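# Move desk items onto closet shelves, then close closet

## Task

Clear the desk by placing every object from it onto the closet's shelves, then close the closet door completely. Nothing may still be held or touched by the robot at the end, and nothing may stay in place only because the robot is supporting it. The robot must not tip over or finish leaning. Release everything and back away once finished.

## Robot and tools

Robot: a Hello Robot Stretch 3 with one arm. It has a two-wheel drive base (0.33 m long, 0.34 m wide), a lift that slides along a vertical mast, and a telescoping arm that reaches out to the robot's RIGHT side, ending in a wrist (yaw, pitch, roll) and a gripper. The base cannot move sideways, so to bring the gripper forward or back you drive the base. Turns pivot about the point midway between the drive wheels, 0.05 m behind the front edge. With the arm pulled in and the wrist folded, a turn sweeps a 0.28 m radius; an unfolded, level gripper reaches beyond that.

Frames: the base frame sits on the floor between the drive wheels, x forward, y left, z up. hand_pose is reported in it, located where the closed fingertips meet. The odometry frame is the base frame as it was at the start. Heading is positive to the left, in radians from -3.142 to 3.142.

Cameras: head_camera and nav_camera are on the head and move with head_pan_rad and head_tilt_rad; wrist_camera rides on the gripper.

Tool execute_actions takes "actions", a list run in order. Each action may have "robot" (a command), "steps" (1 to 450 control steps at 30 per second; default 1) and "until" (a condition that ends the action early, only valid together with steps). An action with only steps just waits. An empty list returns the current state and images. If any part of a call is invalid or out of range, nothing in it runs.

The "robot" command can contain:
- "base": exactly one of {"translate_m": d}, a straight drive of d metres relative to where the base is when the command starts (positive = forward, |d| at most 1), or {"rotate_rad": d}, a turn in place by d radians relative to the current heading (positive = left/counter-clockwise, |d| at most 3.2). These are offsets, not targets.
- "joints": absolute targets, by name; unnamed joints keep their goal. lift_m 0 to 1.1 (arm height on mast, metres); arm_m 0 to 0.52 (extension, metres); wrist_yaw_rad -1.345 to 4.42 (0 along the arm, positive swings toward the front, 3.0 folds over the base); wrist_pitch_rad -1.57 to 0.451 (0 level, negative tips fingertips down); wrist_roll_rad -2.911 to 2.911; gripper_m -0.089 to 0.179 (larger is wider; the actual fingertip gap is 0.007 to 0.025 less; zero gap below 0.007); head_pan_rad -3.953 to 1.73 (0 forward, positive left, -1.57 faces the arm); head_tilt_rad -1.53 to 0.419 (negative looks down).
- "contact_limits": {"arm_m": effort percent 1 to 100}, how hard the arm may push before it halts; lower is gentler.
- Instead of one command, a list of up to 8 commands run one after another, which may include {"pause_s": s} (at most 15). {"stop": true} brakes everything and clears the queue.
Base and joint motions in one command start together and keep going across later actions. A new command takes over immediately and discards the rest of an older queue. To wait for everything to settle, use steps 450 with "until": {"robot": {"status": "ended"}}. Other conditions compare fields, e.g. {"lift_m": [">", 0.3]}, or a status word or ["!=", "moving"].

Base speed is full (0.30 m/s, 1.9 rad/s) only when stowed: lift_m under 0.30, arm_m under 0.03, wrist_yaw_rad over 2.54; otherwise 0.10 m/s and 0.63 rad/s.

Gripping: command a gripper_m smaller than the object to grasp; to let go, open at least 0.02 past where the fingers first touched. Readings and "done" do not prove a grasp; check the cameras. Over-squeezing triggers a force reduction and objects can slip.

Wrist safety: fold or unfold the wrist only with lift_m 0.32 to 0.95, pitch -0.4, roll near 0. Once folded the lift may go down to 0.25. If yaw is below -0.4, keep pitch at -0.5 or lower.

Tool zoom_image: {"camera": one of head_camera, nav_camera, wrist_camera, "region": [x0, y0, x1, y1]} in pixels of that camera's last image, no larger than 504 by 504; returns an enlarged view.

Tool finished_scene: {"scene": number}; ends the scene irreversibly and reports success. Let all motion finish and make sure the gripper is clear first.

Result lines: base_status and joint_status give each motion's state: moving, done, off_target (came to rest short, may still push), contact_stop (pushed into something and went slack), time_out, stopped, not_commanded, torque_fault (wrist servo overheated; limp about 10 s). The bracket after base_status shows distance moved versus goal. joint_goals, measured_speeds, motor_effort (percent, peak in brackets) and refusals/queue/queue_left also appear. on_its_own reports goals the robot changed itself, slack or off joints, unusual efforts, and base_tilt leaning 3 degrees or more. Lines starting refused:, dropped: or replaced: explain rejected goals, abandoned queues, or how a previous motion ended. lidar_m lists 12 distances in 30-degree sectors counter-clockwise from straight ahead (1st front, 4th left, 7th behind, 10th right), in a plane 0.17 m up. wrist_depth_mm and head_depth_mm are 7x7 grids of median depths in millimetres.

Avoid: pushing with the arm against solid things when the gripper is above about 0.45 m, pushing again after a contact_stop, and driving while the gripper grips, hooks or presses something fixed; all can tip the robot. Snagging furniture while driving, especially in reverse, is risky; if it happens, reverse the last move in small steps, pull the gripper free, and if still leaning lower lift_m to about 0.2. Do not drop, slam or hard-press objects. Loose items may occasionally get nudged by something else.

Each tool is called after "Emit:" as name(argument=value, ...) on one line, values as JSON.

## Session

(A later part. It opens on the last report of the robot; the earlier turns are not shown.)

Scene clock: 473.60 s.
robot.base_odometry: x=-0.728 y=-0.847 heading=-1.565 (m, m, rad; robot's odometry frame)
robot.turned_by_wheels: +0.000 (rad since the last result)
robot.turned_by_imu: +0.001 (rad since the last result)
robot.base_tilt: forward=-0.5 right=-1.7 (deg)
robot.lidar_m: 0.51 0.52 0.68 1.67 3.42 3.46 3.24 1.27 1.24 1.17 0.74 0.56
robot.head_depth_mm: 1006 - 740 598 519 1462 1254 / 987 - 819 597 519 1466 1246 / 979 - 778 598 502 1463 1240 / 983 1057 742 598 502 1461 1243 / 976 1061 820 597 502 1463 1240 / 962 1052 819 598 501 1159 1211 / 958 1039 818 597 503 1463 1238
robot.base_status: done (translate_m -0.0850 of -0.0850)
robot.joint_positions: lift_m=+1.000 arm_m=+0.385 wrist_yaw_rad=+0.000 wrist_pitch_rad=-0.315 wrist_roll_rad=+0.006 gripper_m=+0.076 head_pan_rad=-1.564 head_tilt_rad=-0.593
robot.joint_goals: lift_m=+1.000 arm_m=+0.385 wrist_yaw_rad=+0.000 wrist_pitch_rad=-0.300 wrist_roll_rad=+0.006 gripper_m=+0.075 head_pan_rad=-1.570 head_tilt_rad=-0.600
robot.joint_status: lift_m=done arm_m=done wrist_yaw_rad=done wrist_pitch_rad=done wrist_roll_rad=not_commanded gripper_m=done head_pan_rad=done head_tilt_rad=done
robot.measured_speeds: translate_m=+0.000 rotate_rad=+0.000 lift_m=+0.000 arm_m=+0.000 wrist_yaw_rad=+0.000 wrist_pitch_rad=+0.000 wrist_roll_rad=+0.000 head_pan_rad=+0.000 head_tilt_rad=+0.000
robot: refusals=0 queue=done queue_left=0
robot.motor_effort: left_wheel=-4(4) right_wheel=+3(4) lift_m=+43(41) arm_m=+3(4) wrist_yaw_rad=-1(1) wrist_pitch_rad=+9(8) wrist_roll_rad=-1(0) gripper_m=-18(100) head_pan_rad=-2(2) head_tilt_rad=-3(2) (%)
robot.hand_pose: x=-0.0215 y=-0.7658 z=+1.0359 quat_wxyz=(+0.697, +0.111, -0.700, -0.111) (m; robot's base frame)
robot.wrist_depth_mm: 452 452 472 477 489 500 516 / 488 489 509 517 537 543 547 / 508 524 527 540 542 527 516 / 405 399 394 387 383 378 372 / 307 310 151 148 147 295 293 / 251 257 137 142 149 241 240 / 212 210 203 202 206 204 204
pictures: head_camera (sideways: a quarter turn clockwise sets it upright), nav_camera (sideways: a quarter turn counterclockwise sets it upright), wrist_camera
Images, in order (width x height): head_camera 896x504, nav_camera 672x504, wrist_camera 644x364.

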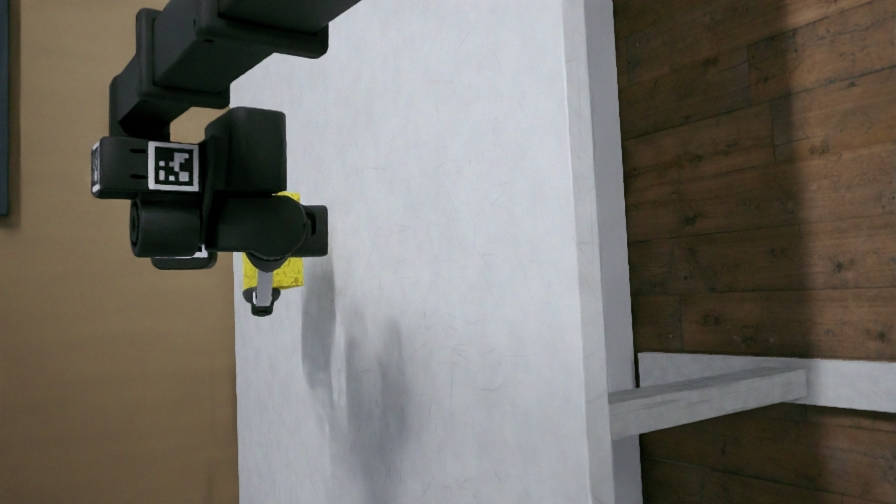

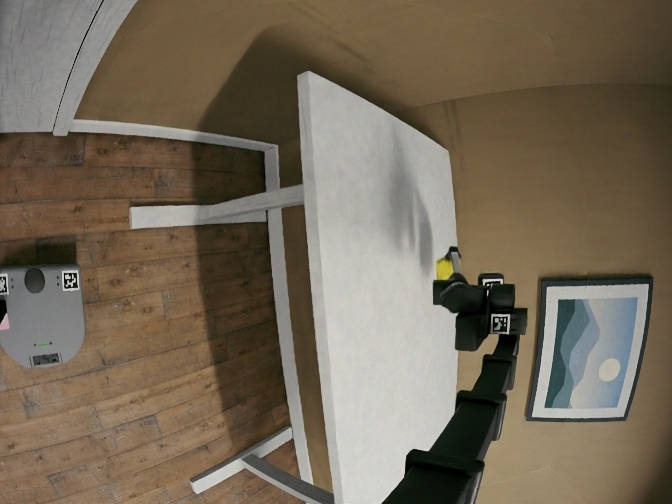

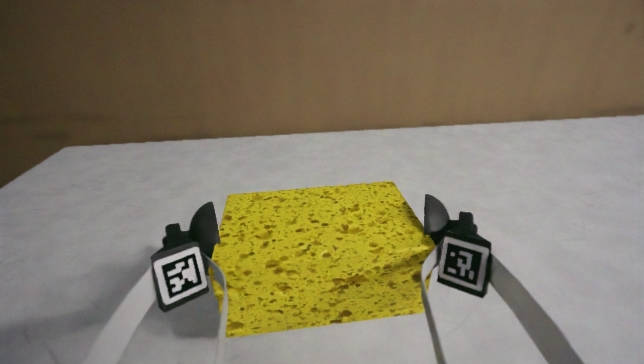

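Emit:
execute_actions(actions=[{"robot":[{"joints":{"arm_m":0}},{"base":{"translate_m":-0.815}},{"base":{"rotate_rad":1.56}},{"base":{"translate_m":1.0},"joints":{"lift_m":0.5,"wrist_pitch_rad":-0.1}},{"base":{"translate_m":1.0}},{"base":{"translate_m":0.35}},{"base":{"rotate_rad":1.55}}],"steps":450,"until":{"robot":{"status":"ended"}}},{"steps":450,"until":{"robot":{"status":"ended"}}},{"steps":450,"until":{"robot":{"status":"ended"}}},{"steps":450,"until":{"robot":{"status":"ended"}}}])

Scene clock: 524.67 s.
robot.base_odometry: x=+1.616 y=-0.044 heading=+1.545 (m, m, rad; robot's odometry frame)
robot.turned_by_wheels: +3.110 (rad since the last result)
robot.turned_by_imu: +3.136 (rad since the last result)
robot.base_tilt: forward=-0.6 right=-1.8 (deg)
robot.lidar_m: 1.33 2.64 3.43 3.15 1.83 1.25 1.18 1.20 0.52 1.10 0.49 0.62
robot.head_depth_mm: 856 831 897 898 692 729 849 / 1000 1100 1051 1180 1187 1344 1029 / 987 1118 1083 1359 1184 1473 1185 / 988 1105 1093 1347 1181 1459 682 / 985 1100 1082 1342 1186 1454 1243 / 974 1091 1088 1330 1143 1392 859 / 965 1074 1027 529 585 670 801
robot.base_status: done (rotate_rad +1.5498 of +1.5500)
robot.joint_positions: lift_m=+0.500 arm_m=+0.000 wrist_yaw_rad=+0.000 wrist_pitch_rad=-0.122 wrist_roll_rad=+0.006 gripper_m=+0.076 head_pan_rad=-1.564 head_tilt_rad=-0.593
robot.joint_goals: lift_m=+0.500 arm_m=+0.000 wrist_yaw_rad=+0.000 wrist_pitch_rad=-0.100 wrist_roll_rad=+0.006 gripper_m=+0.075 head_pan_rad=-1.570 head_tilt_rad=-0.600
robot.joint_status: lift_m=done arm_m=done wrist_yaw_rad=done wrist_pitch_rad=done wrist_roll_rad=not_commanded gripper_m=done head_pan_rad=done head_tilt_rad=done
robot.measured_speeds: translate_m=+0.000 rotate_rad=+0.000 lift_m=+0.000 arm_m=+0.000 wrist_yaw_rad=+0.000 wrist_pitch_rad=+0.000 wrist_roll_rad=+0.000 head_pan_rad=+0.000 head_tilt_rad=+0.000
robot: refusals=0 queue=done queue_left=0
robot.motor_effort: left_wheel=-4(9) right_wheel=+4(7) lift_m=+17(46) arm_m=-2(1) wrist_yaw_rad=-1(1) wrist_pitch_rad=+13(14) wrist_roll_rad=+0(0) gripper_m=-19(19) head_pan_rad=-1(1) head_tilt_rad=-2(3) (%)
robot.hand_pose: x=-0.0214 y=-0.3967 z=+0.5841 quat_wxyz=(+0.704, +0.043, -0.708, -0.043) (m; robot's base frame)
robot.wrist_depth_mm: 218 802 832 845 690 458 230 / 215 852 858 911 816 466 234 / 215 868 933 899 829 335 234 / 222 677 663 646 641 339 240 / 234 556 150 148 147 322 252 / 248 259 137 141 149 328 266 / 263 820 814 812 798 385 286
pictures: head_camera (sideways: a quarter turn clockwise sets it upright), nav_camera (sideways: a quarter turn counterclockwise sets it upright), wrist_camera
Images, in order (width x height): head_camera 896x504, nav_camera 672x504, wrist_camera 644x364.

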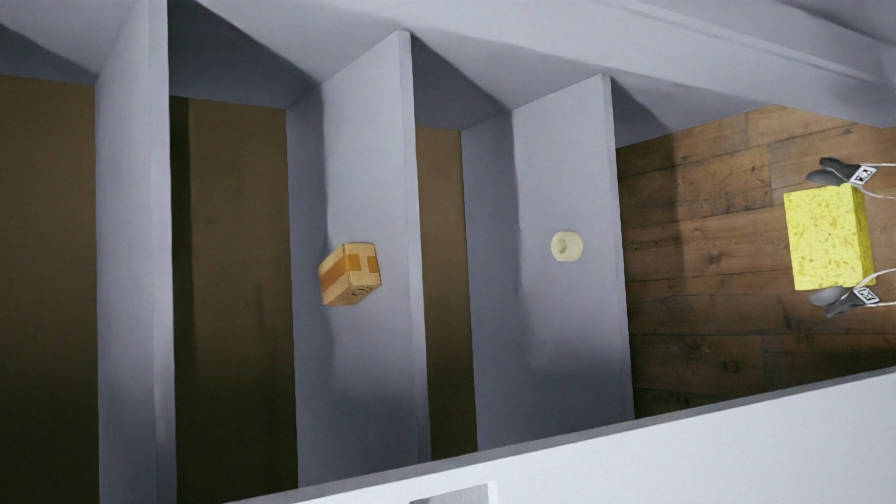

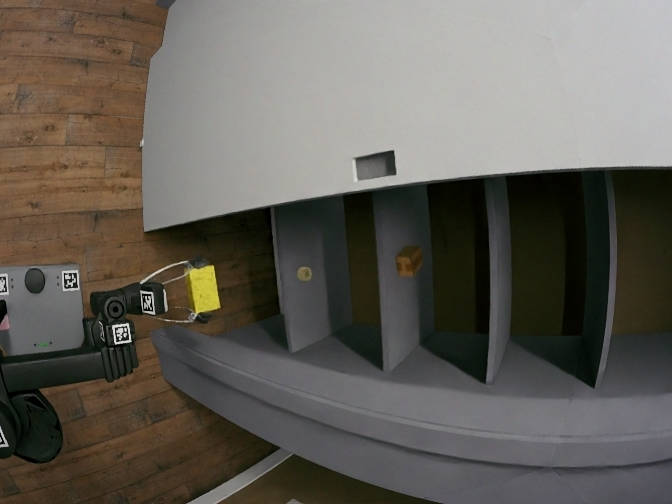

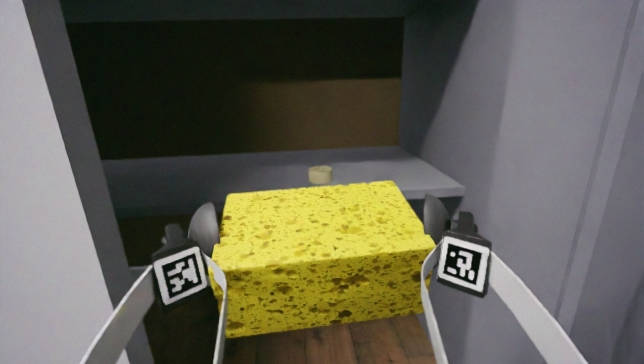

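Emit:
execute_actions(actions=[{"robot":[{"joints":{"arm_m":0.43}},{"joints":{"lift_m":0.465}},{"joints":{"arm_m":0.5}},{"joints":{"lift_m":0.455}},{"joints":{"gripper_m":0.15}},{"joints":{"lift_m":0.47,"arm_m":0.28}}],"steps":450,"until":{"robot":{"status":"ended"}}}])

Scene clock: 542.67 s.
robot.base_odometry: x=+1.616 y=-0.044 heading=+1.545 (m, m, rad; robot's odometry frame)
robot.turned_by_wheels: +0.000 (rad since the last result)
robot.turned_by_imu: +0.002 (rad since the last result)
robot.base_tilt: forward=-0.6 right=-1.8 (deg)
robot.lidar_m: 1.33 2.64 3.43 3.17 1.83 1.25 1.18 1.20 0.52 1.09 0.49 0.63
robot.head_depth_mm: 853 837 892 899 694 731 847 / 997 1103 1058 1170 1191 1326 942 / 991 1121 1091 1354 1183 1508 1195 / 981 1108 1085 1357 1120 1538 1219 / 977 1094 1084 1343 1188 1468 1239 / 973 1088 1088 1340 1152 1386 862 / 966 1076 1035 531 587 670 800
robot.base_status: done (rotate_rad +1.5498 of +1.5500)
robot.joint_positions: lift_m=+0.470 arm_m=+0.280 wrist_yaw_rad=+0.000 wrist_pitch_rad=-0.121 wrist_roll_rad=+0.006 gripper_m=+0.150 head_pan_rad=-1.564 head_tilt_rad=-0.593
robot.joint_goals: lift_m=+0.470 arm_m=+0.280 wrist_yaw_rad=+0.000 wrist_pitch_rad=-0.100 wrist_roll_rad=+0.006 gripper_m=+0.150 head_pan_rad=-1.570 head_tilt_rad=-0.600
robot.joint_status: lift_m=done arm_m=done wrist_yaw_rad=done wrist_pitch_rad=done wrist_roll_rad=not_commanded gripper_m=done head_pan_rad=done head_tilt_rad=done
robot.measured_speeds: translate_m=+0.000 rotate_rad=+0.000 lift_m=+0.000 arm_m=+0.000 wrist_yaw_rad=+0.000 wrist_pitch_rad=+0.000 wrist_roll_rad=+0.000 head_pan_rad=+0.000 head_tilt_rad=+0.000
robot: refusals=0 queue=done queue_left=0
robot.motor_effort: left_wheel=-4(4) right_wheel=+4(4) lift_m=+42(43) arm_m=-2(1) wrist_yaw_rad=-1(1) wrist_pitch_rad=+12(13) wrist_roll_rad=+0(0) gripper_m=+1(100) head_pan_rad=-2(3) head_tilt_rad=-3(4) (%)
robot.hand_pose: x=-0.0214 y=-0.6768 z=+0.5535 quat_wxyz=(+0.704, +0.043, -0.708, -0.043) (m; robot's base frame)
robot.wrist_depth_mm: 560 585 577 605 604 423 299 / 597 598 611 644 632 438 305 / 598 631 636 664 691 438 306 / 591 585 574 353 534 438 308 / 389 415 376 355 371 382 312 / 302 - 315 763 690 485 303 / 754 765 766 807 757 472 305
pictures: head_camera (sideways: a quarter turn clockwise sets it upright), nav_camera (sideways: a quarter turn counterclockwise sets it upright), wrist_camera
Images, in order (width x height): head_camera 896x504, nav_camera 672x504, wrist_camera 644x364.

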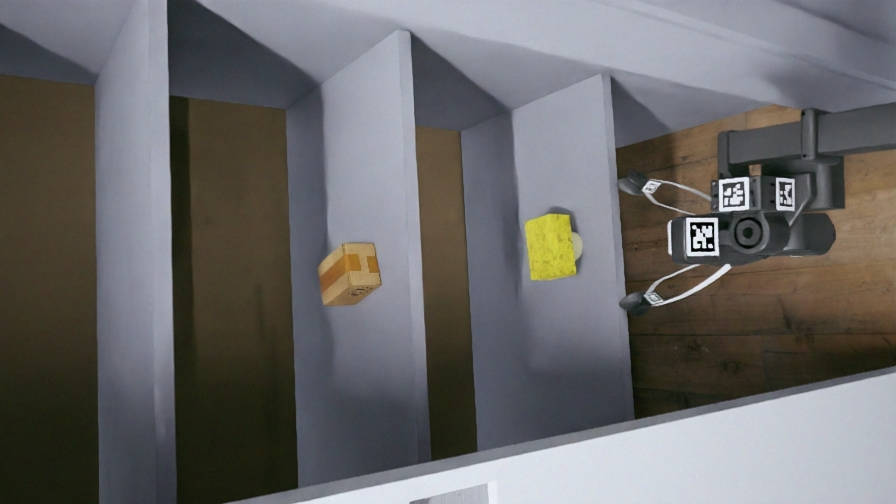

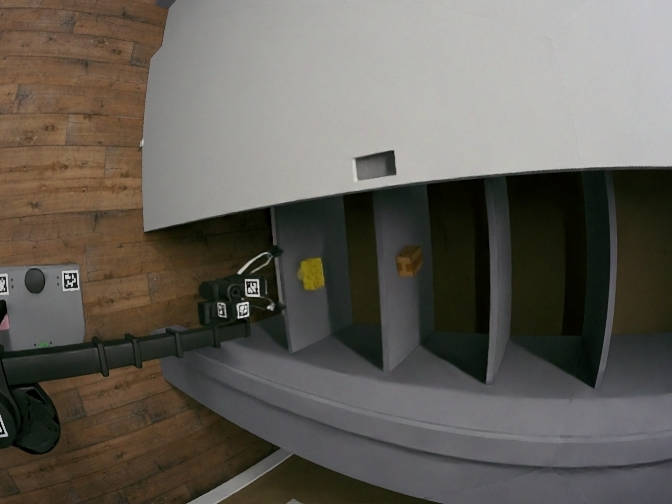

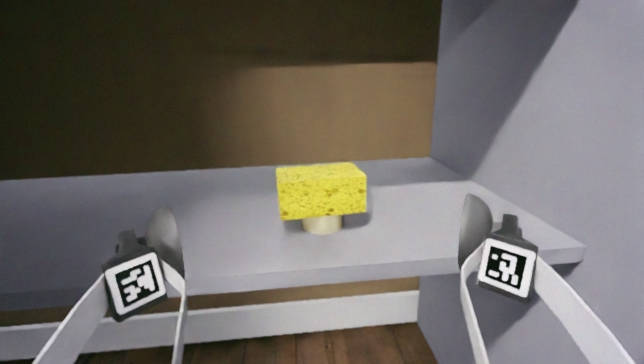

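Emit:
execute_actions(actions=[{"robot":[{"joints":{"lift_m":0.485}},{"joints":{"arm_m":0.5}},{"joints":{"gripper_m":0.075}},{"pause_s":0.5},{"joints":{"lift_m":0.51}},{"joints":{"wrist_yaw_rad":0.5}},{"joints":{"lift_m":0.465}}],"steps":450,"until":{"robot":{"status":"ended"}}}])

Scene clock: 555.47 s.
robot.base_odometry: x=+1.616 y=-0.044 heading=+1.545 (m, m, rad; robot's odometry frame)
robot.turned_by_wheels: +0.000 (rad since the last result)
robot.turned_by_imu: +0.001 (rad since the last result)
robot.base_tilt: forward=-0.6 right=-1.7 (deg)
robot.lidar_m: 1.33 2.65 3.44 3.16 1.83 1.26 1.18 1.20 0.52 1.09 0.49 0.63
robot.head_depth_mm: 860 834 894 899 695 734 845 / 996 1104 1061 1169 1185 1327 948 / 989 1115 1082 1353 1220 1471 1252 / 979 1107 1083 1350 1125 1465 1238 / 978 1096 1091 1345 1178 1466 1246 / 975 1087 1087 1336 1154 1403 860 / 964 1078 1032 531 584 669 801
robot.base_status: done (rotate_rad +1.5498 of +1.5500)
robot.joint_positions: lift_m=+0.465 arm_m=+0.500 wrist_yaw_rad=+0.497 wrist_pitch_rad=-0.120 wrist_roll_rad=+0.006 gripper_m=+0.075 head_pan_rad=-1.564 head_tilt_rad=-0.593
robot.joint_goals: lift_m=+0.465 arm_m=+0.500 wrist_yaw_rad=+0.500 wrist_pitch_rad=-0.100 wrist_roll_rad=+0.006 gripper_m=+0.075 head_pan_rad=-1.570 head_tilt_rad=-0.600
robot.joint_status: lift_m=done arm_m=done wrist_yaw_rad=done wrist_pitch_rad=done wrist_roll_rad=not_commanded gripper_m=done head_pan_rad=done head_tilt_rad=done
robot.measured_speeds: translate_m=+0.000 rotate_rad=+0.000 lift_m=+0.000 arm_m=+0.000 wrist_yaw_rad=+0.000 wrist_pitch_rad=+0.000 wrist_roll_rad=+0.000 head_pan_rad=+0.000 head_tilt_rad=+0.000
robot: refusals=0 queue=done queue_left=0
robot.motor_effort: left_wheel=-3(4) right_wheel=+4(4) lift_m=+18(44) arm_m=+3(5) wrist_yaw_rad=+1(4) wrist_pitch_rad=+12(12) wrist_roll_rad=-1(1) gripper_m=+0(100) head_pan_rad=-1(1) head_tilt_rad=-3(3) (%)
robot.hand_pose: x=+0.0985 y=-0.8657 z=+0.5496 quat_wxyz=(+0.693, +0.215, -0.675, +0.132) (m; robot's base frame)
robot.wrist_depth_mm: 666 575 503 443 404 370 334 / 720 615 542 464 424 381 347 / 783 657 570 501 434 402 366 / 600 574 556 499 450 414 374 / 380 377 388 362 375 347 341 / 280 280 259 274 255 156 154 / 225 223 222 217 211 130 125
pictures: head_camera (sideways: a quarter turn clockwise sets it upright), nav_camera (sideways: a quarter turn counterclockwise sets it upright), wrist_camera
Images, in order (width x height): head_camera 896x504, nav_camera 672x504, wrist_camera 644x364.

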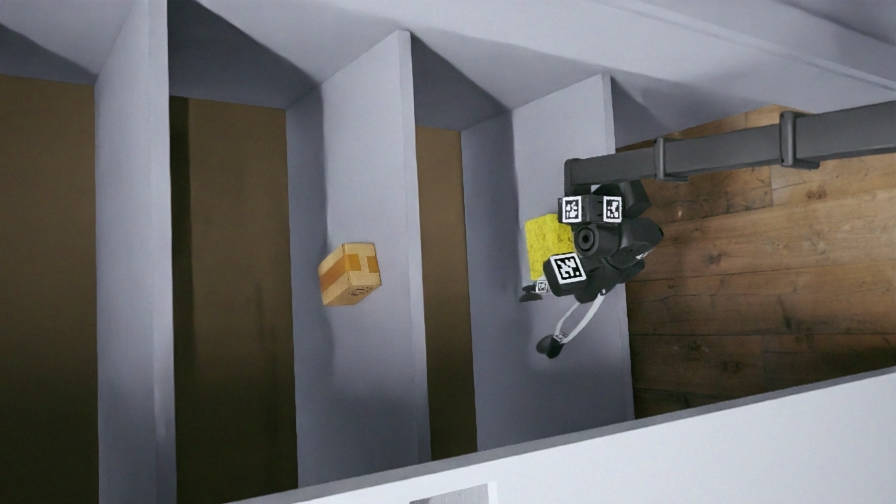

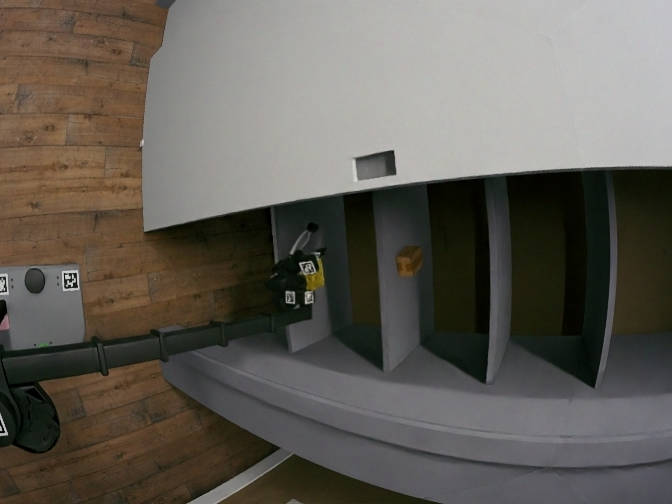

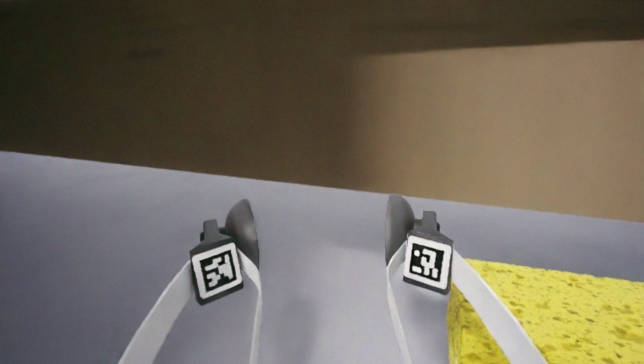

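Emit:
execute_actions(actions=[{"robot":[{"joints":{"lift_m":0.49}},{"joints":{"wrist_yaw_rad":-0.1}},{"joints":{"wrist_yaw_rad":0.1}},{"joints":{"arm_m":0.28,"wrist_yaw_rad":0}}],"steps":450,"until":{"robot":{"status":"ended"}}}])

Scene clock: 566.00 s.
robot.base_odometry: x=+1.616 y=-0.044 heading=+1.545 (m, m, rad; robot's odometry frame)
robot.turned_by_wheels: +0.000 (rad since the last result)
robot.turned_by_imu: +0.001 (rad since the last result)
robot.base_tilt: forward=-0.6 right=-1.7 (deg)
robot.lidar_m: 1.33 2.65 3.45 3.18 1.82 1.26 1.18 1.20 0.52 1.09 0.49 0.63
robot.head_depth_mm: 853 836 896 903 694 732 845 / 991 1104 1059 1168 1180 1330 934 / 991 1124 1090 1350 1187 1549 1193 / 984 1103 1086 1351 1113 1501 1225 / 984 1094 1092 1342 1187 1456 1244 / 974 1084 1087 1331 1145 1397 861 / 967 1077 1035 529 585 670 800
robot.base_status: done (rotate_rad +1.5498 of +1.5500)
robot.joint_positions: lift_m=+0.490 arm_m=+0.280 wrist_yaw_rad=+0.002 wrist_pitch_rad=-0.120 wrist_roll_rad=+0.006 gripper_m=+0.075 head_pan_rad=-1.564 head_tilt_rad=-0.593
robot.joint_goals: lift_m=+0.490 arm_m=+0.280 wrist_yaw_rad=+0.000 wrist_pitch_rad=-0.100 wrist_roll_rad=+0.006 gripper_m=+0.075 head_pan_rad=-1.570 head_tilt_rad=-0.600
robot.joint_status: lift_m=done arm_m=done wrist_yaw_rad=done wrist_pitch_rad=done wrist_roll_rad=not_commanded gripper_m=done head_pan_rad=done head_tilt_rad=done
robot.measured_speeds: translate_m=+0.000 rotate_rad=+0.000 lift_m=+0.000 arm_m=+0.000 wrist_yaw_rad=+0.000 wrist_pitch_rad=+0.000 wrist_roll_rad=+0.000 head_pan_rad=+0.000 head_tilt_rad=+0.000
robot: refusals=0 queue=done queue_left=0
robot.motor_effort: left_wheel=-3(4) right_wheel=+3(4) lift_m=+42(45) arm_m=-2(6) wrist_yaw_rad=-2(1) wrist_pitch_rad=+12(12) wrist_roll_rad=-1(0) gripper_m=+0(0) head_pan_rad=-1(3) head_tilt_rad=-3(2) (%)
robot.hand_pose: x=-0.0211 y=-0.6768 z=+0.5736 quat_wxyz=(+0.704, +0.043, -0.708, -0.042) (m; robot's base frame)
robot.wrist_depth_mm: 560 575 588 585 622 433 299 / 577 596 610 642 646 431 303 / 619 636 629 680 668 441 307 / 637 643 636 399 596 447 311 / 431 425 448 368 430 394 314 / 319 319 307 325 625 389 316 / 744 786 783 819 757 507 319
pictures: head_camera (sideways: a quarter turn clockwise sets it upright), nav_camera (sideways: a quarter turn counterclockwise sets it upright), wrist_camera
Images, in order (width x height): head_camera 896x504, nav_camera 672x504, wrist_camera 644x364.

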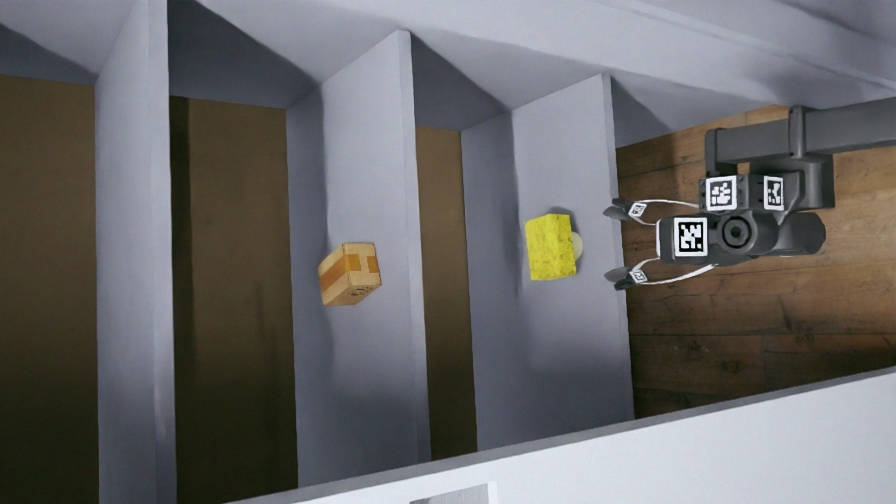

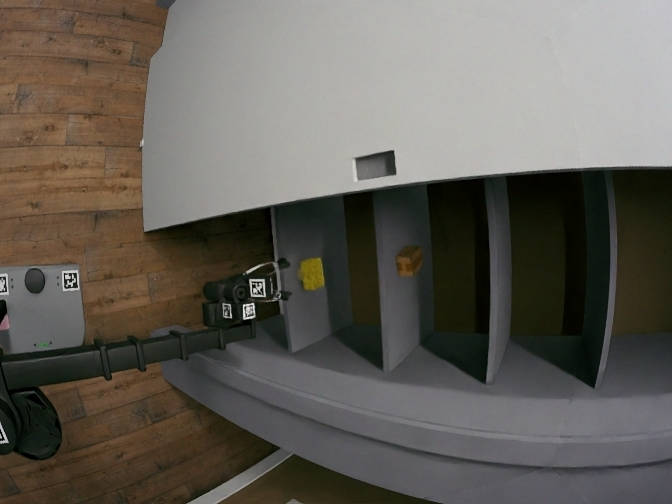

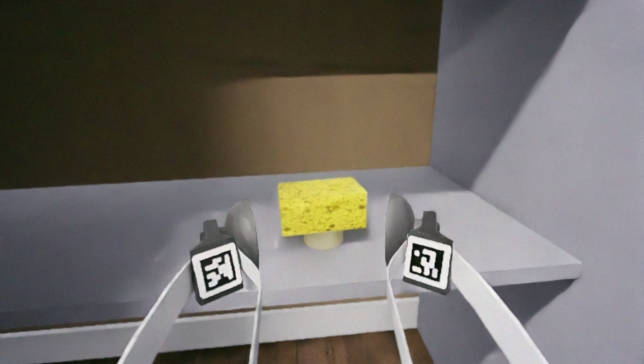

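Emit:
execute_actions(actions=[{"robot":[{"joints":{"gripper_m":0.16}},{"joints":{"arm_m":0.5}},{"joints":{"lift_m":0.42}},{"joints":{"gripper_m":0.075}},{"pause_s":0.5},{"joints":{"lift_m":0.45}},{"joints":{"wrist_yaw_rad":0.5}}],"steps":450,"until":{"robot":{"status":"ended"}}}])

Scene clock: 580.77 s.
robot.base_odometry: x=+1.616 y=-0.044 heading=+1.545 (m, m, rad; robot's odometry frame)
robot.turned_by_wheels: +0.000 (rad since the last result)
robot.turned_by_imu: +0.001 (rad since the last result)
robot.base_tilt: forward=-0.6 right=-1.7 (deg)
robot.lidar_m: 1.33 2.65 3.42 3.15 1.83 1.26 1.18 1.20 0.52 1.09 0.49 0.63
robot.head_depth_mm: 853 836 896 897 696 731 849 / 996 1103 1061 1170 1186 1323 946 / 990 1125 1084 1354 1232 1420 1243 / 982 1106 1085 1346 1221 1444 1248 / 980 1094 1085 1348 1115 1448 1242 / 976 1080 1087 1332 1148 1391 857 / 962 1077 1032 530 586 668 803
robot.base_status: done (rotate_rad +1.5498 of +1.5500)
robot.joint_positions: lift_m=+0.450 arm_m=+0.500 wrist_yaw_rad=+0.497 wrist_pitch_rad=-0.120 wrist_roll_rad=+0.006 gripper_m=+0.076 head_pan_rad=-1.564 head_tilt_rad=-0.593
robot.joint_goals: lift_m=+0.450 arm_m=+0.500 wrist_yaw_rad=+0.500 wrist_pitch_rad=-0.100 wrist_roll_rad=+0.006 gripper_m=+0.075 head_pan_rad=-1.570 head_tilt_rad=-0.600
robot.joint_status: lift_m=done arm_m=done wrist_yaw_rad=done wrist_pitch_rad=done wrist_roll_rad=not_commanded gripper_m=done head_pan_rad=done head_tilt_rad=done
robot.measured_speeds: translate_m=+0.000 rotate_rad=+0.000 lift_m=+0.000 arm_m=+0.000 wrist_yaw_rad=+0.000 wrist_pitch_rad=+0.000 wrist_roll_rad=+0.000 head_pan_rad=+0.000 head_tilt_rad=+0.000
robot: refusals=0 queue=done queue_left=0
robot.motor_effort: left_wheel=-3(4) right_wheel=+3(3) lift_m=+43(43) arm_m=+3(1) wrist_yaw_rad=+1(1) wrist_pitch_rad=+11(11) wrist_roll_rad=+0(1) gripper_m=-22(98) head_pan_rad=-2(1) head_tilt_rad=-3(4) (%)
robot.hand_pose: x=+0.0985 y=-0.8658 z=+0.5336 quat_wxyz=(+0.693, +0.215, -0.675, +0.132) (m; robot's base frame)
robot.wrist_depth_mm: 678 592 511 457 401 366 331 / 714 618 531 472 421 385 350 / 775 651 563 497 439 399 361 / 538 525 502 488 440 407 376 / 347 348 123 127 133 316 309 / 255 254 123 130 140 229 237 / 204 202 190 188 195 186 190
pictures: head_camera (sideways: a quarter turn clockwise sets it upright), nav_camera (sideways: a quarter turn counterclockwise sets it upright), wrist_camera
Images, in order (width x height): head_camera 896x504, nav_camera 672x504, wrist_camera 644x364.

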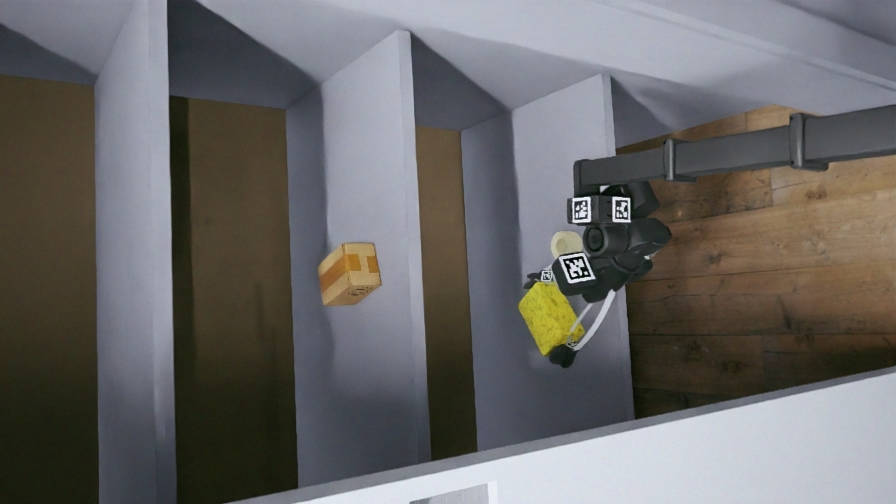

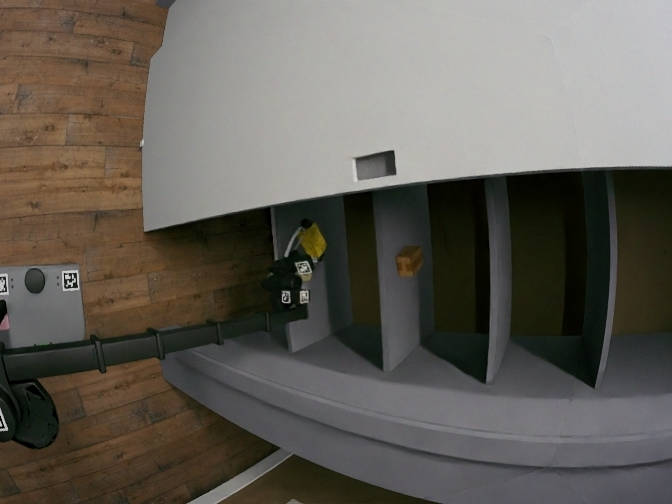

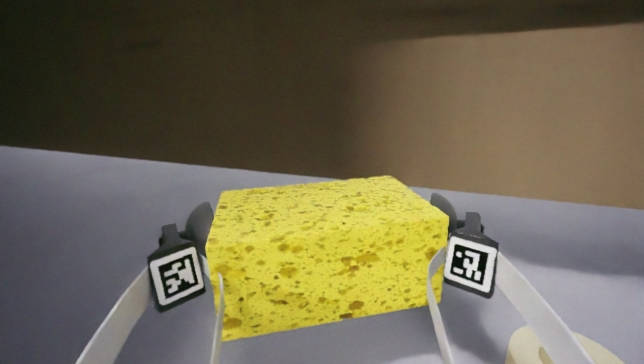

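Emit:
execute_actions(actions=[{"robot":[{"joints":{"lift_m":0.405}},{"joints":{"gripper_m":0.125}},{"joints":{"lift_m":0.49}},{"joints":{"arm_m":0.42,"wrist_yaw_rad":0}},{"joints":{"arm_m":0,"gripper_m":-0.03}}],"steps":450,"until":{"robot":{"status":"ended"}}}])

Scene clock: 593.20 s.
robot.base_odometry: x=+1.616 y=-0.044 heading=+1.545 (m, m, rad; robot's odometry frame)
robot.turned_by_wheels: +0.000 (rad since the last result)
robot.turned_by_imu: +0.001 (rad since the last result)
robot.base_tilt: forward=-0.5 right=-1.7 (deg)
robot.lidar_m: 1.33 2.65 3.43 3.17 1.82 1.25 1.18 1.20 0.52 1.09 0.49 0.63
robot.head_depth_mm: 852 832 892 896 693 730 844 / 993 1096 1053 1174 1185 1329 1026 / 985 1116 1085 1355 1189 1456 1246 / 990 1109 1091 1354 1183 1459 1271 / 984 1103 1088 1346 1146 1472 1242 / 977 1093 1088 1334 1142 1397 867 / 968 1075 1034 531 586 669 800
robot.base_status: done (rotate_rad +1.5498 of +1.5500)
robot.joint_positions: lift_m=+0.490 arm_m=+0.000 wrist_yaw_rad=+0.001 wrist_pitch_rad=-0.120 wrist_roll_rad=+0.006 gripper_m=-0.029 head_pan_rad=-1.564 head_tilt_rad=-0.593
robot.joint_goals: lift_m=+0.490 arm_m=+0.000 wrist_yaw_rad=+0.000 wrist_pitch_rad=-0.100 wrist_roll_rad=+0.006 gripper_m=-0.030 head_pan_rad=-1.570 head_tilt_rad=-0.600
robot.joint_status: lift_m=done arm_m=done wrist_yaw_rad=done wrist_pitch_rad=done wrist_roll_rad=not_commanded gripper_m=done head_pan_rad=done head_tilt_rad=done
robot.measured_speeds: translate_m=+0.000 rotate_rad=+0.000 lift_m=+0.000 arm_m=+0.000 wrist_yaw_rad=+0.000 wrist_pitch_rad=+0.000 wrist_roll_rad=+0.000 head_pan_rad=+0.000 head_tilt_rad=+0.000
robot: refusals=0 queue=done queue_left=0
robot.motor_effort: left_wheel=-4(4) right_wheel=+3(3) lift_m=+42(46) arm_m=-2(0) wrist_yaw_rad=-1(4) wrist_pitch_rad=+12(12) wrist_roll_rad=-1(0) gripper_m=-16(100) head_pan_rad=-3(3) head_tilt_rad=-3(3) (%)
robot.hand_pose: x=-0.0211 y=-0.3968 z=+0.5736 quat_wxyz=(+0.704, +0.043, -0.708, -0.042) (m; robot's base frame)
robot.wrist_depth_mm: 216 810 831 863 759 466 231 / 214 846 861 894 814 465 232 / 216 897 915 909 843 340 236 / 221 640 612 634 655 344 241 / 233 957 - - 859 344 251 / 248 938 - 944 803 353 267 / 263 293 808 790 764 353 284
pictures: head_camera (sideways: a quarter turn clockwise sets it upright), nav_camera (sideways: a quarter turn counterclockwise sets it upright), wrist_camera
Images, in order (width x height): head_camera 896x504, nav_camera 672x504, wrist_camera 644x364.

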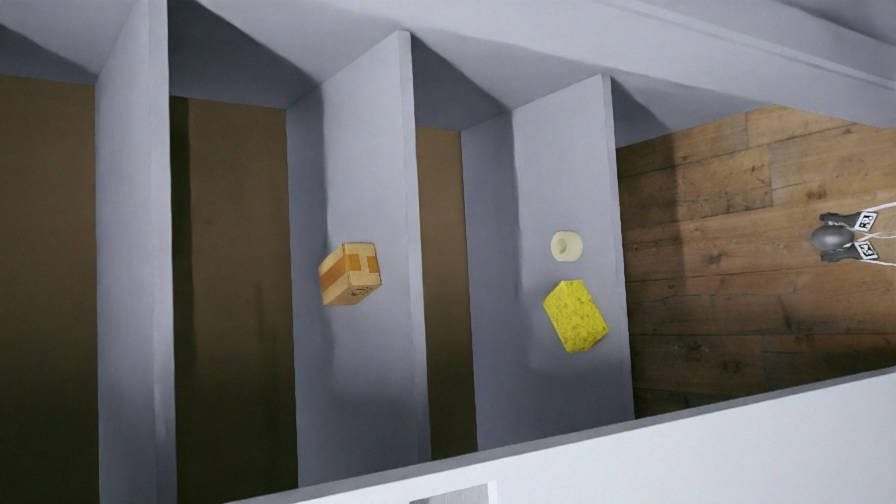

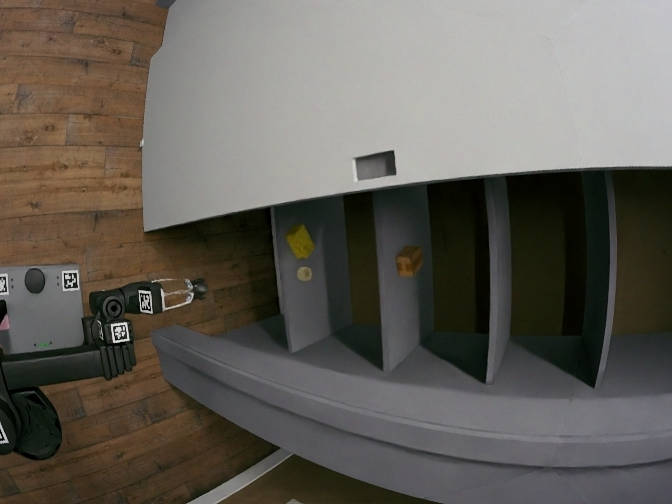

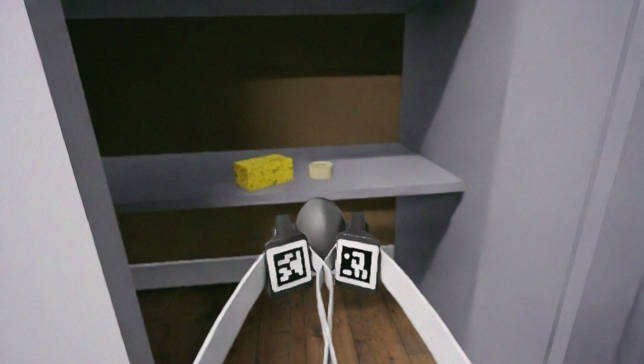

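Emit:
execute_actions(actions=[{"robot":{"base":{"translate_m":0.21},"joints":{"lift_m":0.895,"wrist_pitch_rad":0,"head_tilt_rad":-0.5}},"steps":300,"until":{"robot":{"status":"ended"}}}])

Scene clock: 601.17 s.
robot.base_odometry: x=+1.622 y=+0.166 heading=+1.545 (m, m, rad; robot's odometry frame)
robot.turned_by_wheels: +0.000 (rad since the last result)
robot.turned_by_imu: +0.003 (rad since the last result)
robot.base_tilt: forward=-0.5 right=-1.7 (deg)
robot.lidar_m: 2.38 2.43 3.16 3.18 2.15 1.48 1.39 0.66 0.65 0.46 0.47 0.61
robot.head_depth_mm: 1009 1033 1194 1011 1263 1418 - / 1005 1032 1186 938 1270 1444 - / 367 400 446 870 1222 - - / 360 392 430 476 529 - - / 358 389 424 469 526 596 684 / 355 385 422 464 519 586 674 / 352 382 417 459 512 576 662
robot.base_status: done (translate_m +0.2100 of +0.2100)
robot.joint_positions: lift_m=+0.895 arm_m=+0.000 wrist_yaw_rad=+0.001 wrist_pitch_rad=-0.021 wrist_roll_rad=+0.006 gripper_m=-0.029 head_pan_rad=-1.564 head_tilt_rad=-0.507
robot.joint_goals: lift_m=+0.895 arm_m=+0.000 wrist_yaw_rad=+0.000 wrist_pitch_rad=+0.000 wrist_roll_rad=+0.006 gripper_m=-0.030 head_pan_rad=-1.570 head_tilt_rad=-0.500
robot.joint_status: lift_m=done arm_m=done wrist_yaw_rad=done wrist_pitch_rad=done wrist_roll_rad=not_commanded gripper_m=done head_pan_rad=done head_tilt_rad=done
robot.measured_speeds: translate_m=+0.000 rotate_rad=+0.000 lift_m=+0.000 arm_m=+0.000 wrist_yaw_rad=+0.000 wrist_pitch_rad=+0.000 wrist_roll_rad=+0.000 head_pan_rad=+0.000 head_tilt_rad=+0.000
robot: refusals=0 queue=done queue_left=0
robot.motor_effort: left_wheel=-4(5) right_wheel=+3(6) lift_m=+42(46) arm_m=-2(2) wrist_yaw_rad=-1(2) wrist_pitch_rad=+11(13) wrist_roll_rad=+0(1) gripper_m=-16(16) head_pan_rad=-1(2) head_tilt_rad=+2(7) (%)
robot.hand_pose: x=-0.0211 y=-0.4010 z=+1.0039 quat_wxyz=(+0.705, +0.008, -0.709, -0.007) (m; robot's base frame)
robot.wrist_depth_mm: 186 189 194 199 881 739 532 / 192 196 201 205 817 676 533 / 198 202 208 213 931 783 536 / 204 210 214 227 920 738 540 / 214 217 221 - 648 672 560 / 220 224 230 241 - 833 569 / 229 235 243 248 857 757 579
pictures: head_camera (sideways: a quarter turn clockwise sets it upright), nav_camera (sideways: a quarter turn counterclockwise sets it upright), wrist_camera
Images, in order (width x height): head_camera 896x504, nav_camera 672x504, wrist_camera 644x364.

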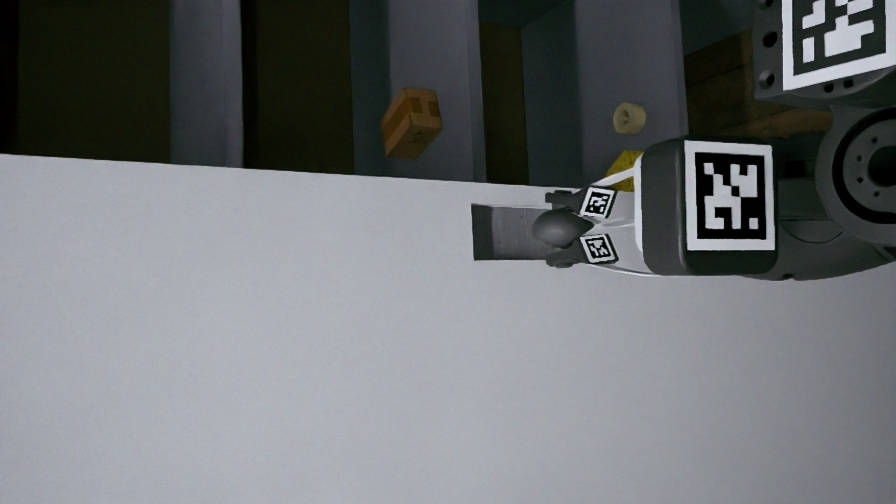

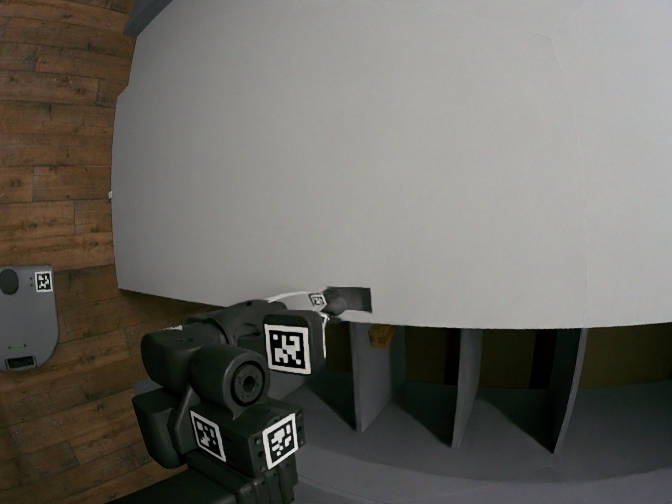

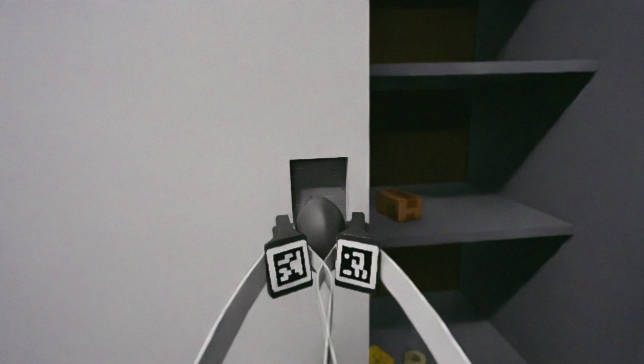

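Emit:
execute_actions(actions=[{"robot":[{"joints":{"arm_m":0.12},"contact_limits":{"arm_m":12}}],"steps":100,"until":{"robot":{"status":"ended"}}},{"robot":{"base":{"translate_m":-0.3}},"steps":200,"until":{"robot":{"status":"ended"}}}])

Scene clock: 608.70 s.
robot.base_odometry: x=+1.614 y=-0.133 heading=+1.545 (m, m, rad; robot's odometry frame)
robot.turned_by_wheels: +0.000 (rad since the last result)
robot.turned_by_imu: -0.007 (rad since the last result)
robot.base_tilt: forward=-0.5 right=-1.8 (deg)
robot.lidar_m: 1.39 2.74 3.52 3.18 1.70 1.16 1.09 1.11 0.49 0.49 0.50 0.64
robot.head_depth_mm: 409 418 450 488 547 - - / 833 797 868 591 609 - - / 1021 1062 1171 1020 1207 - - / 1012 1053 1178 1021 - - 1311 / 1002 1048 1169 926 1267 1118 1252 / 968 718 460 502 549 621 712 / 374 405 442 486 542 612 703
robot.base_status: done (translate_m -0.3000 of -0.3000)
robot.joint_positions: lift_m=+0.895 arm_m=+0.055 wrist_yaw_rad=+0.002 wrist_pitch_rad=-0.015 wrist_roll_rad=+0.006 gripper_m=-0.029 head_pan_rad=-1.564 head_tilt_rad=-0.504
robot.joint_goals: lift_m=+0.895 arm_m=+0.055 wrist_yaw_rad=+0.000 wrist_pitch_rad=+0.000 wrist_roll_rad=+0.006 gripper_m=-0.030 head_pan_rad=-1.570 head_tilt_rad=-0.500
robot.joint_status: lift_m=done arm_m=contact_stop wrist_yaw_rad=done wrist_pitch_rad=done wrist_roll_rad=not_commanded gripper_m=done head_pan_rad=done head_tilt_rad=done
robot.measured_speeds: translate_m=+0.000 rotate_rad=+0.000 lift_m=+0.000 arm_m=+0.000 wrist_yaw_rad=+0.000 wrist_pitch_rad=+0.000 wrist_roll_rad=+0.000 head_pan_rad=+0.000 head_tilt_rad=+0.000
robot: refusals=0 queue=done queue_left=0
robot.on_its_own: arm_m is slack since a contact_stop, until your next command for it (your +0.120 is given up)
robot.motor_effort: left_wheel=-2(16) right_wheel=+1(28) lift_m=+40(42) arm_m=+0(13) wrist_yaw_rad=-2(41) wrist_pitch_rad=+9(26) wrist_roll_rad=-1(1) gripper_m=-16(23) head_pan_rad=-2(1) head_tilt_rad=+1(2) (%)
robot.contact_limits: arm_m 12 (drawing in: default 15, maximum 25; extending or still: default 22, maximum 35)
robot.hand_pose: x=-0.0209 y=-0.4554 z=+1.0053 quat_wxyz=(+0.705, +0.006, -0.709, -0.005) (m; robot's base frame)
robot.wrist_depth_mm: 163 189 816 802 553 189 158 / 167 186 611 682 516 192 164 / 174 180 866 895 568 195 170 / 182 193 896 889 595 195 177 / 194 197 592 - 553 199 183 / 194 203 969 - 438 202 192 / 198 205 859 886 712 209 202
pictures: head_camera (sideways: a quarter turn clockwise sets it upright), nav_camera (sideways: a quarter turn counterclockwise sets it upright), wrist_camera
Images, in order (width x height): head_camera 896x504, nav_camera 672x504, wrist_camera 644x364.

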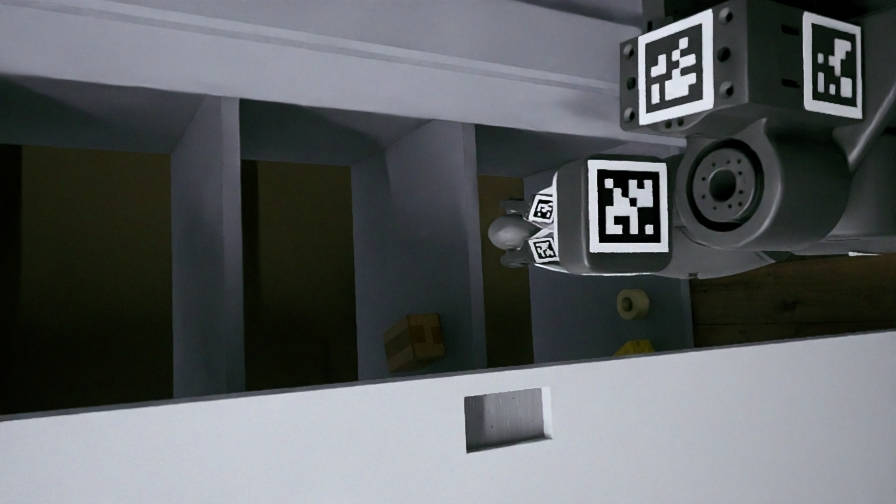

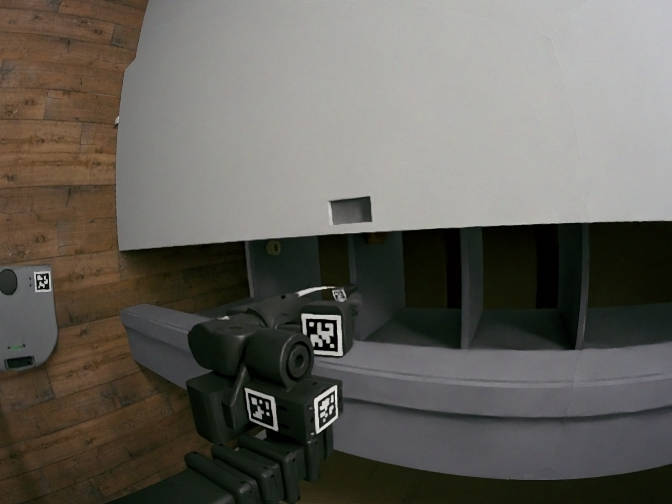

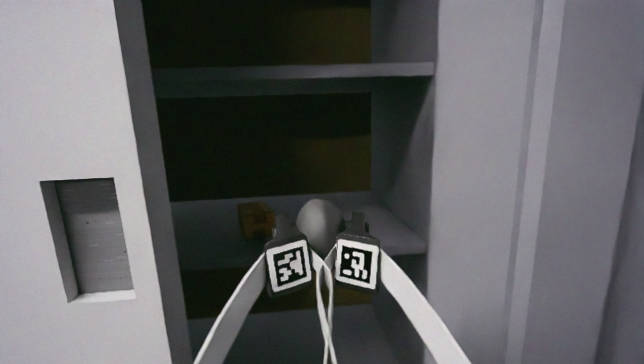

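Emit:
execute_actions(actions=[{"robot":[{"joints":{"arm_m":0}},{"base":{"translate_m":0.16}}],"steps":200,"until":{"robot":{"status":"ended"}}}])

Scene clock: 614.70 s.
robot.base_odometry: x=+1.618 y=+0.026 heading=+1.545 (m, m, rad; robot's odometry frame)
robot.turned_by_wheels: +0.000 (rad since the last result)
robot.turned_by_imu: +0.002 (rad since the last result)
robot.base_tilt: forward=-0.6 right=-1.8 (deg)
robot.lidar_m: 1.35 2.57 3.33 3.18 1.95 1.33 1.25 0.71 0.56 0.47 0.48 0.62
robot.head_depth_mm: 992 931 1050 974 1096 1095 - / 1010 909 1199 1020 1272 1415 - / 374 408 446 502 571 - - / 371 404 442 487 544 - - / 368 399 437 482 537 609 700 / 364 394 432 476 531 599 686 / 361 392 428 471 523 591 677
robot.base_status: done (translate_m +0.1600 of +0.1600)
robot.joint_positions: lift_m=+0.895 arm_m=+0.000 wrist_yaw_rad=+0.002 wrist_pitch_rad=-0.015 wrist_roll_rad=+0.006 gripper_m=-0.029 head_pan_rad=-1.564 head_tilt_rad=-0.504
robot.joint_goals: lift_m=+0.895 arm_m=+0.000 wrist_yaw_rad=+0.000 wrist_pitch_rad=+0.000 wrist_roll_rad=+0.006 gripper_m=-0.030 head_pan_rad=-1.570 head_tilt_rad=-0.500
robot.joint_status: lift_m=done arm_m=done wrist_yaw_rad=done wrist_pitch_rad=done wrist_roll_rad=not_commanded gripper_m=done head_pan_rad=done head_tilt_rad=done
robot.measured_speeds: translate_m=+0.000 rotate_rad=+0.000 lift_m=+0.000 arm_m=+0.000 wrist_yaw_rad=+0.000 wrist_pitch_rad=+0.000 wrist_roll_rad=+0.000 head_pan_rad=+0.000 head_tilt_rad=+0.000
robot: refusals=0 queue=done queue_left=0
robot.motor_effort: left_wheel=-2(4) right_wheel=+1(4) lift_m=+40(39) arm_m=-2(1) wrist_yaw_rad=-3(2) wrist_pitch_rad=+9(9) wrist_roll_rad=-1(1) gripper_m=-16(16) head_pan_rad=-1(2) head_tilt_rad=+1(1) (%)
robot.hand_pose: x=-0.0209 y=-0.4012 z=+1.0053 quat_wxyz=(+0.705, +0.006, -0.709, -0.005) (m; robot's base frame)
robot.wrist_depth_mm: 195 200 204 209 789 550 291 / 202 207 211 217 533 537 300 / 209 213 218 223 808 571 307 / 214 220 225 242 795 575 307 / 221 229 235 - 631 589 308 / 231 237 243 253 835 588 311 / 241 243 253 261 778 601 312
pictures: head_camera (sideways: a quarter turn clockwise sets it upright), nav_camera (sideways: a quarter turn counterclockwise sets it upright), wrist_camera
Images, in order (width x height): head_camera 896x504, nav_camera 672x504, wrist_camera 644x364.

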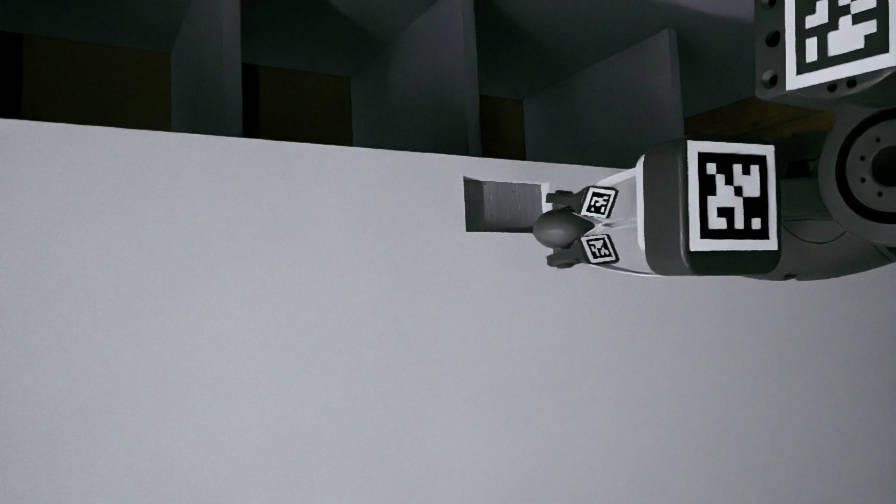

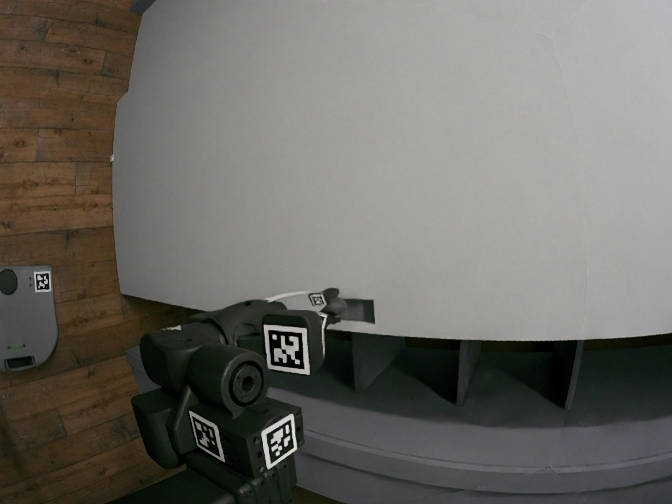

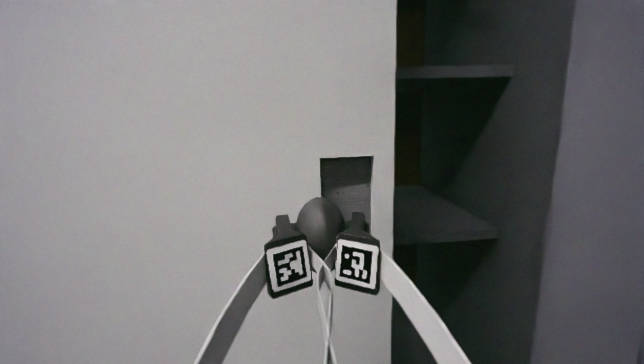

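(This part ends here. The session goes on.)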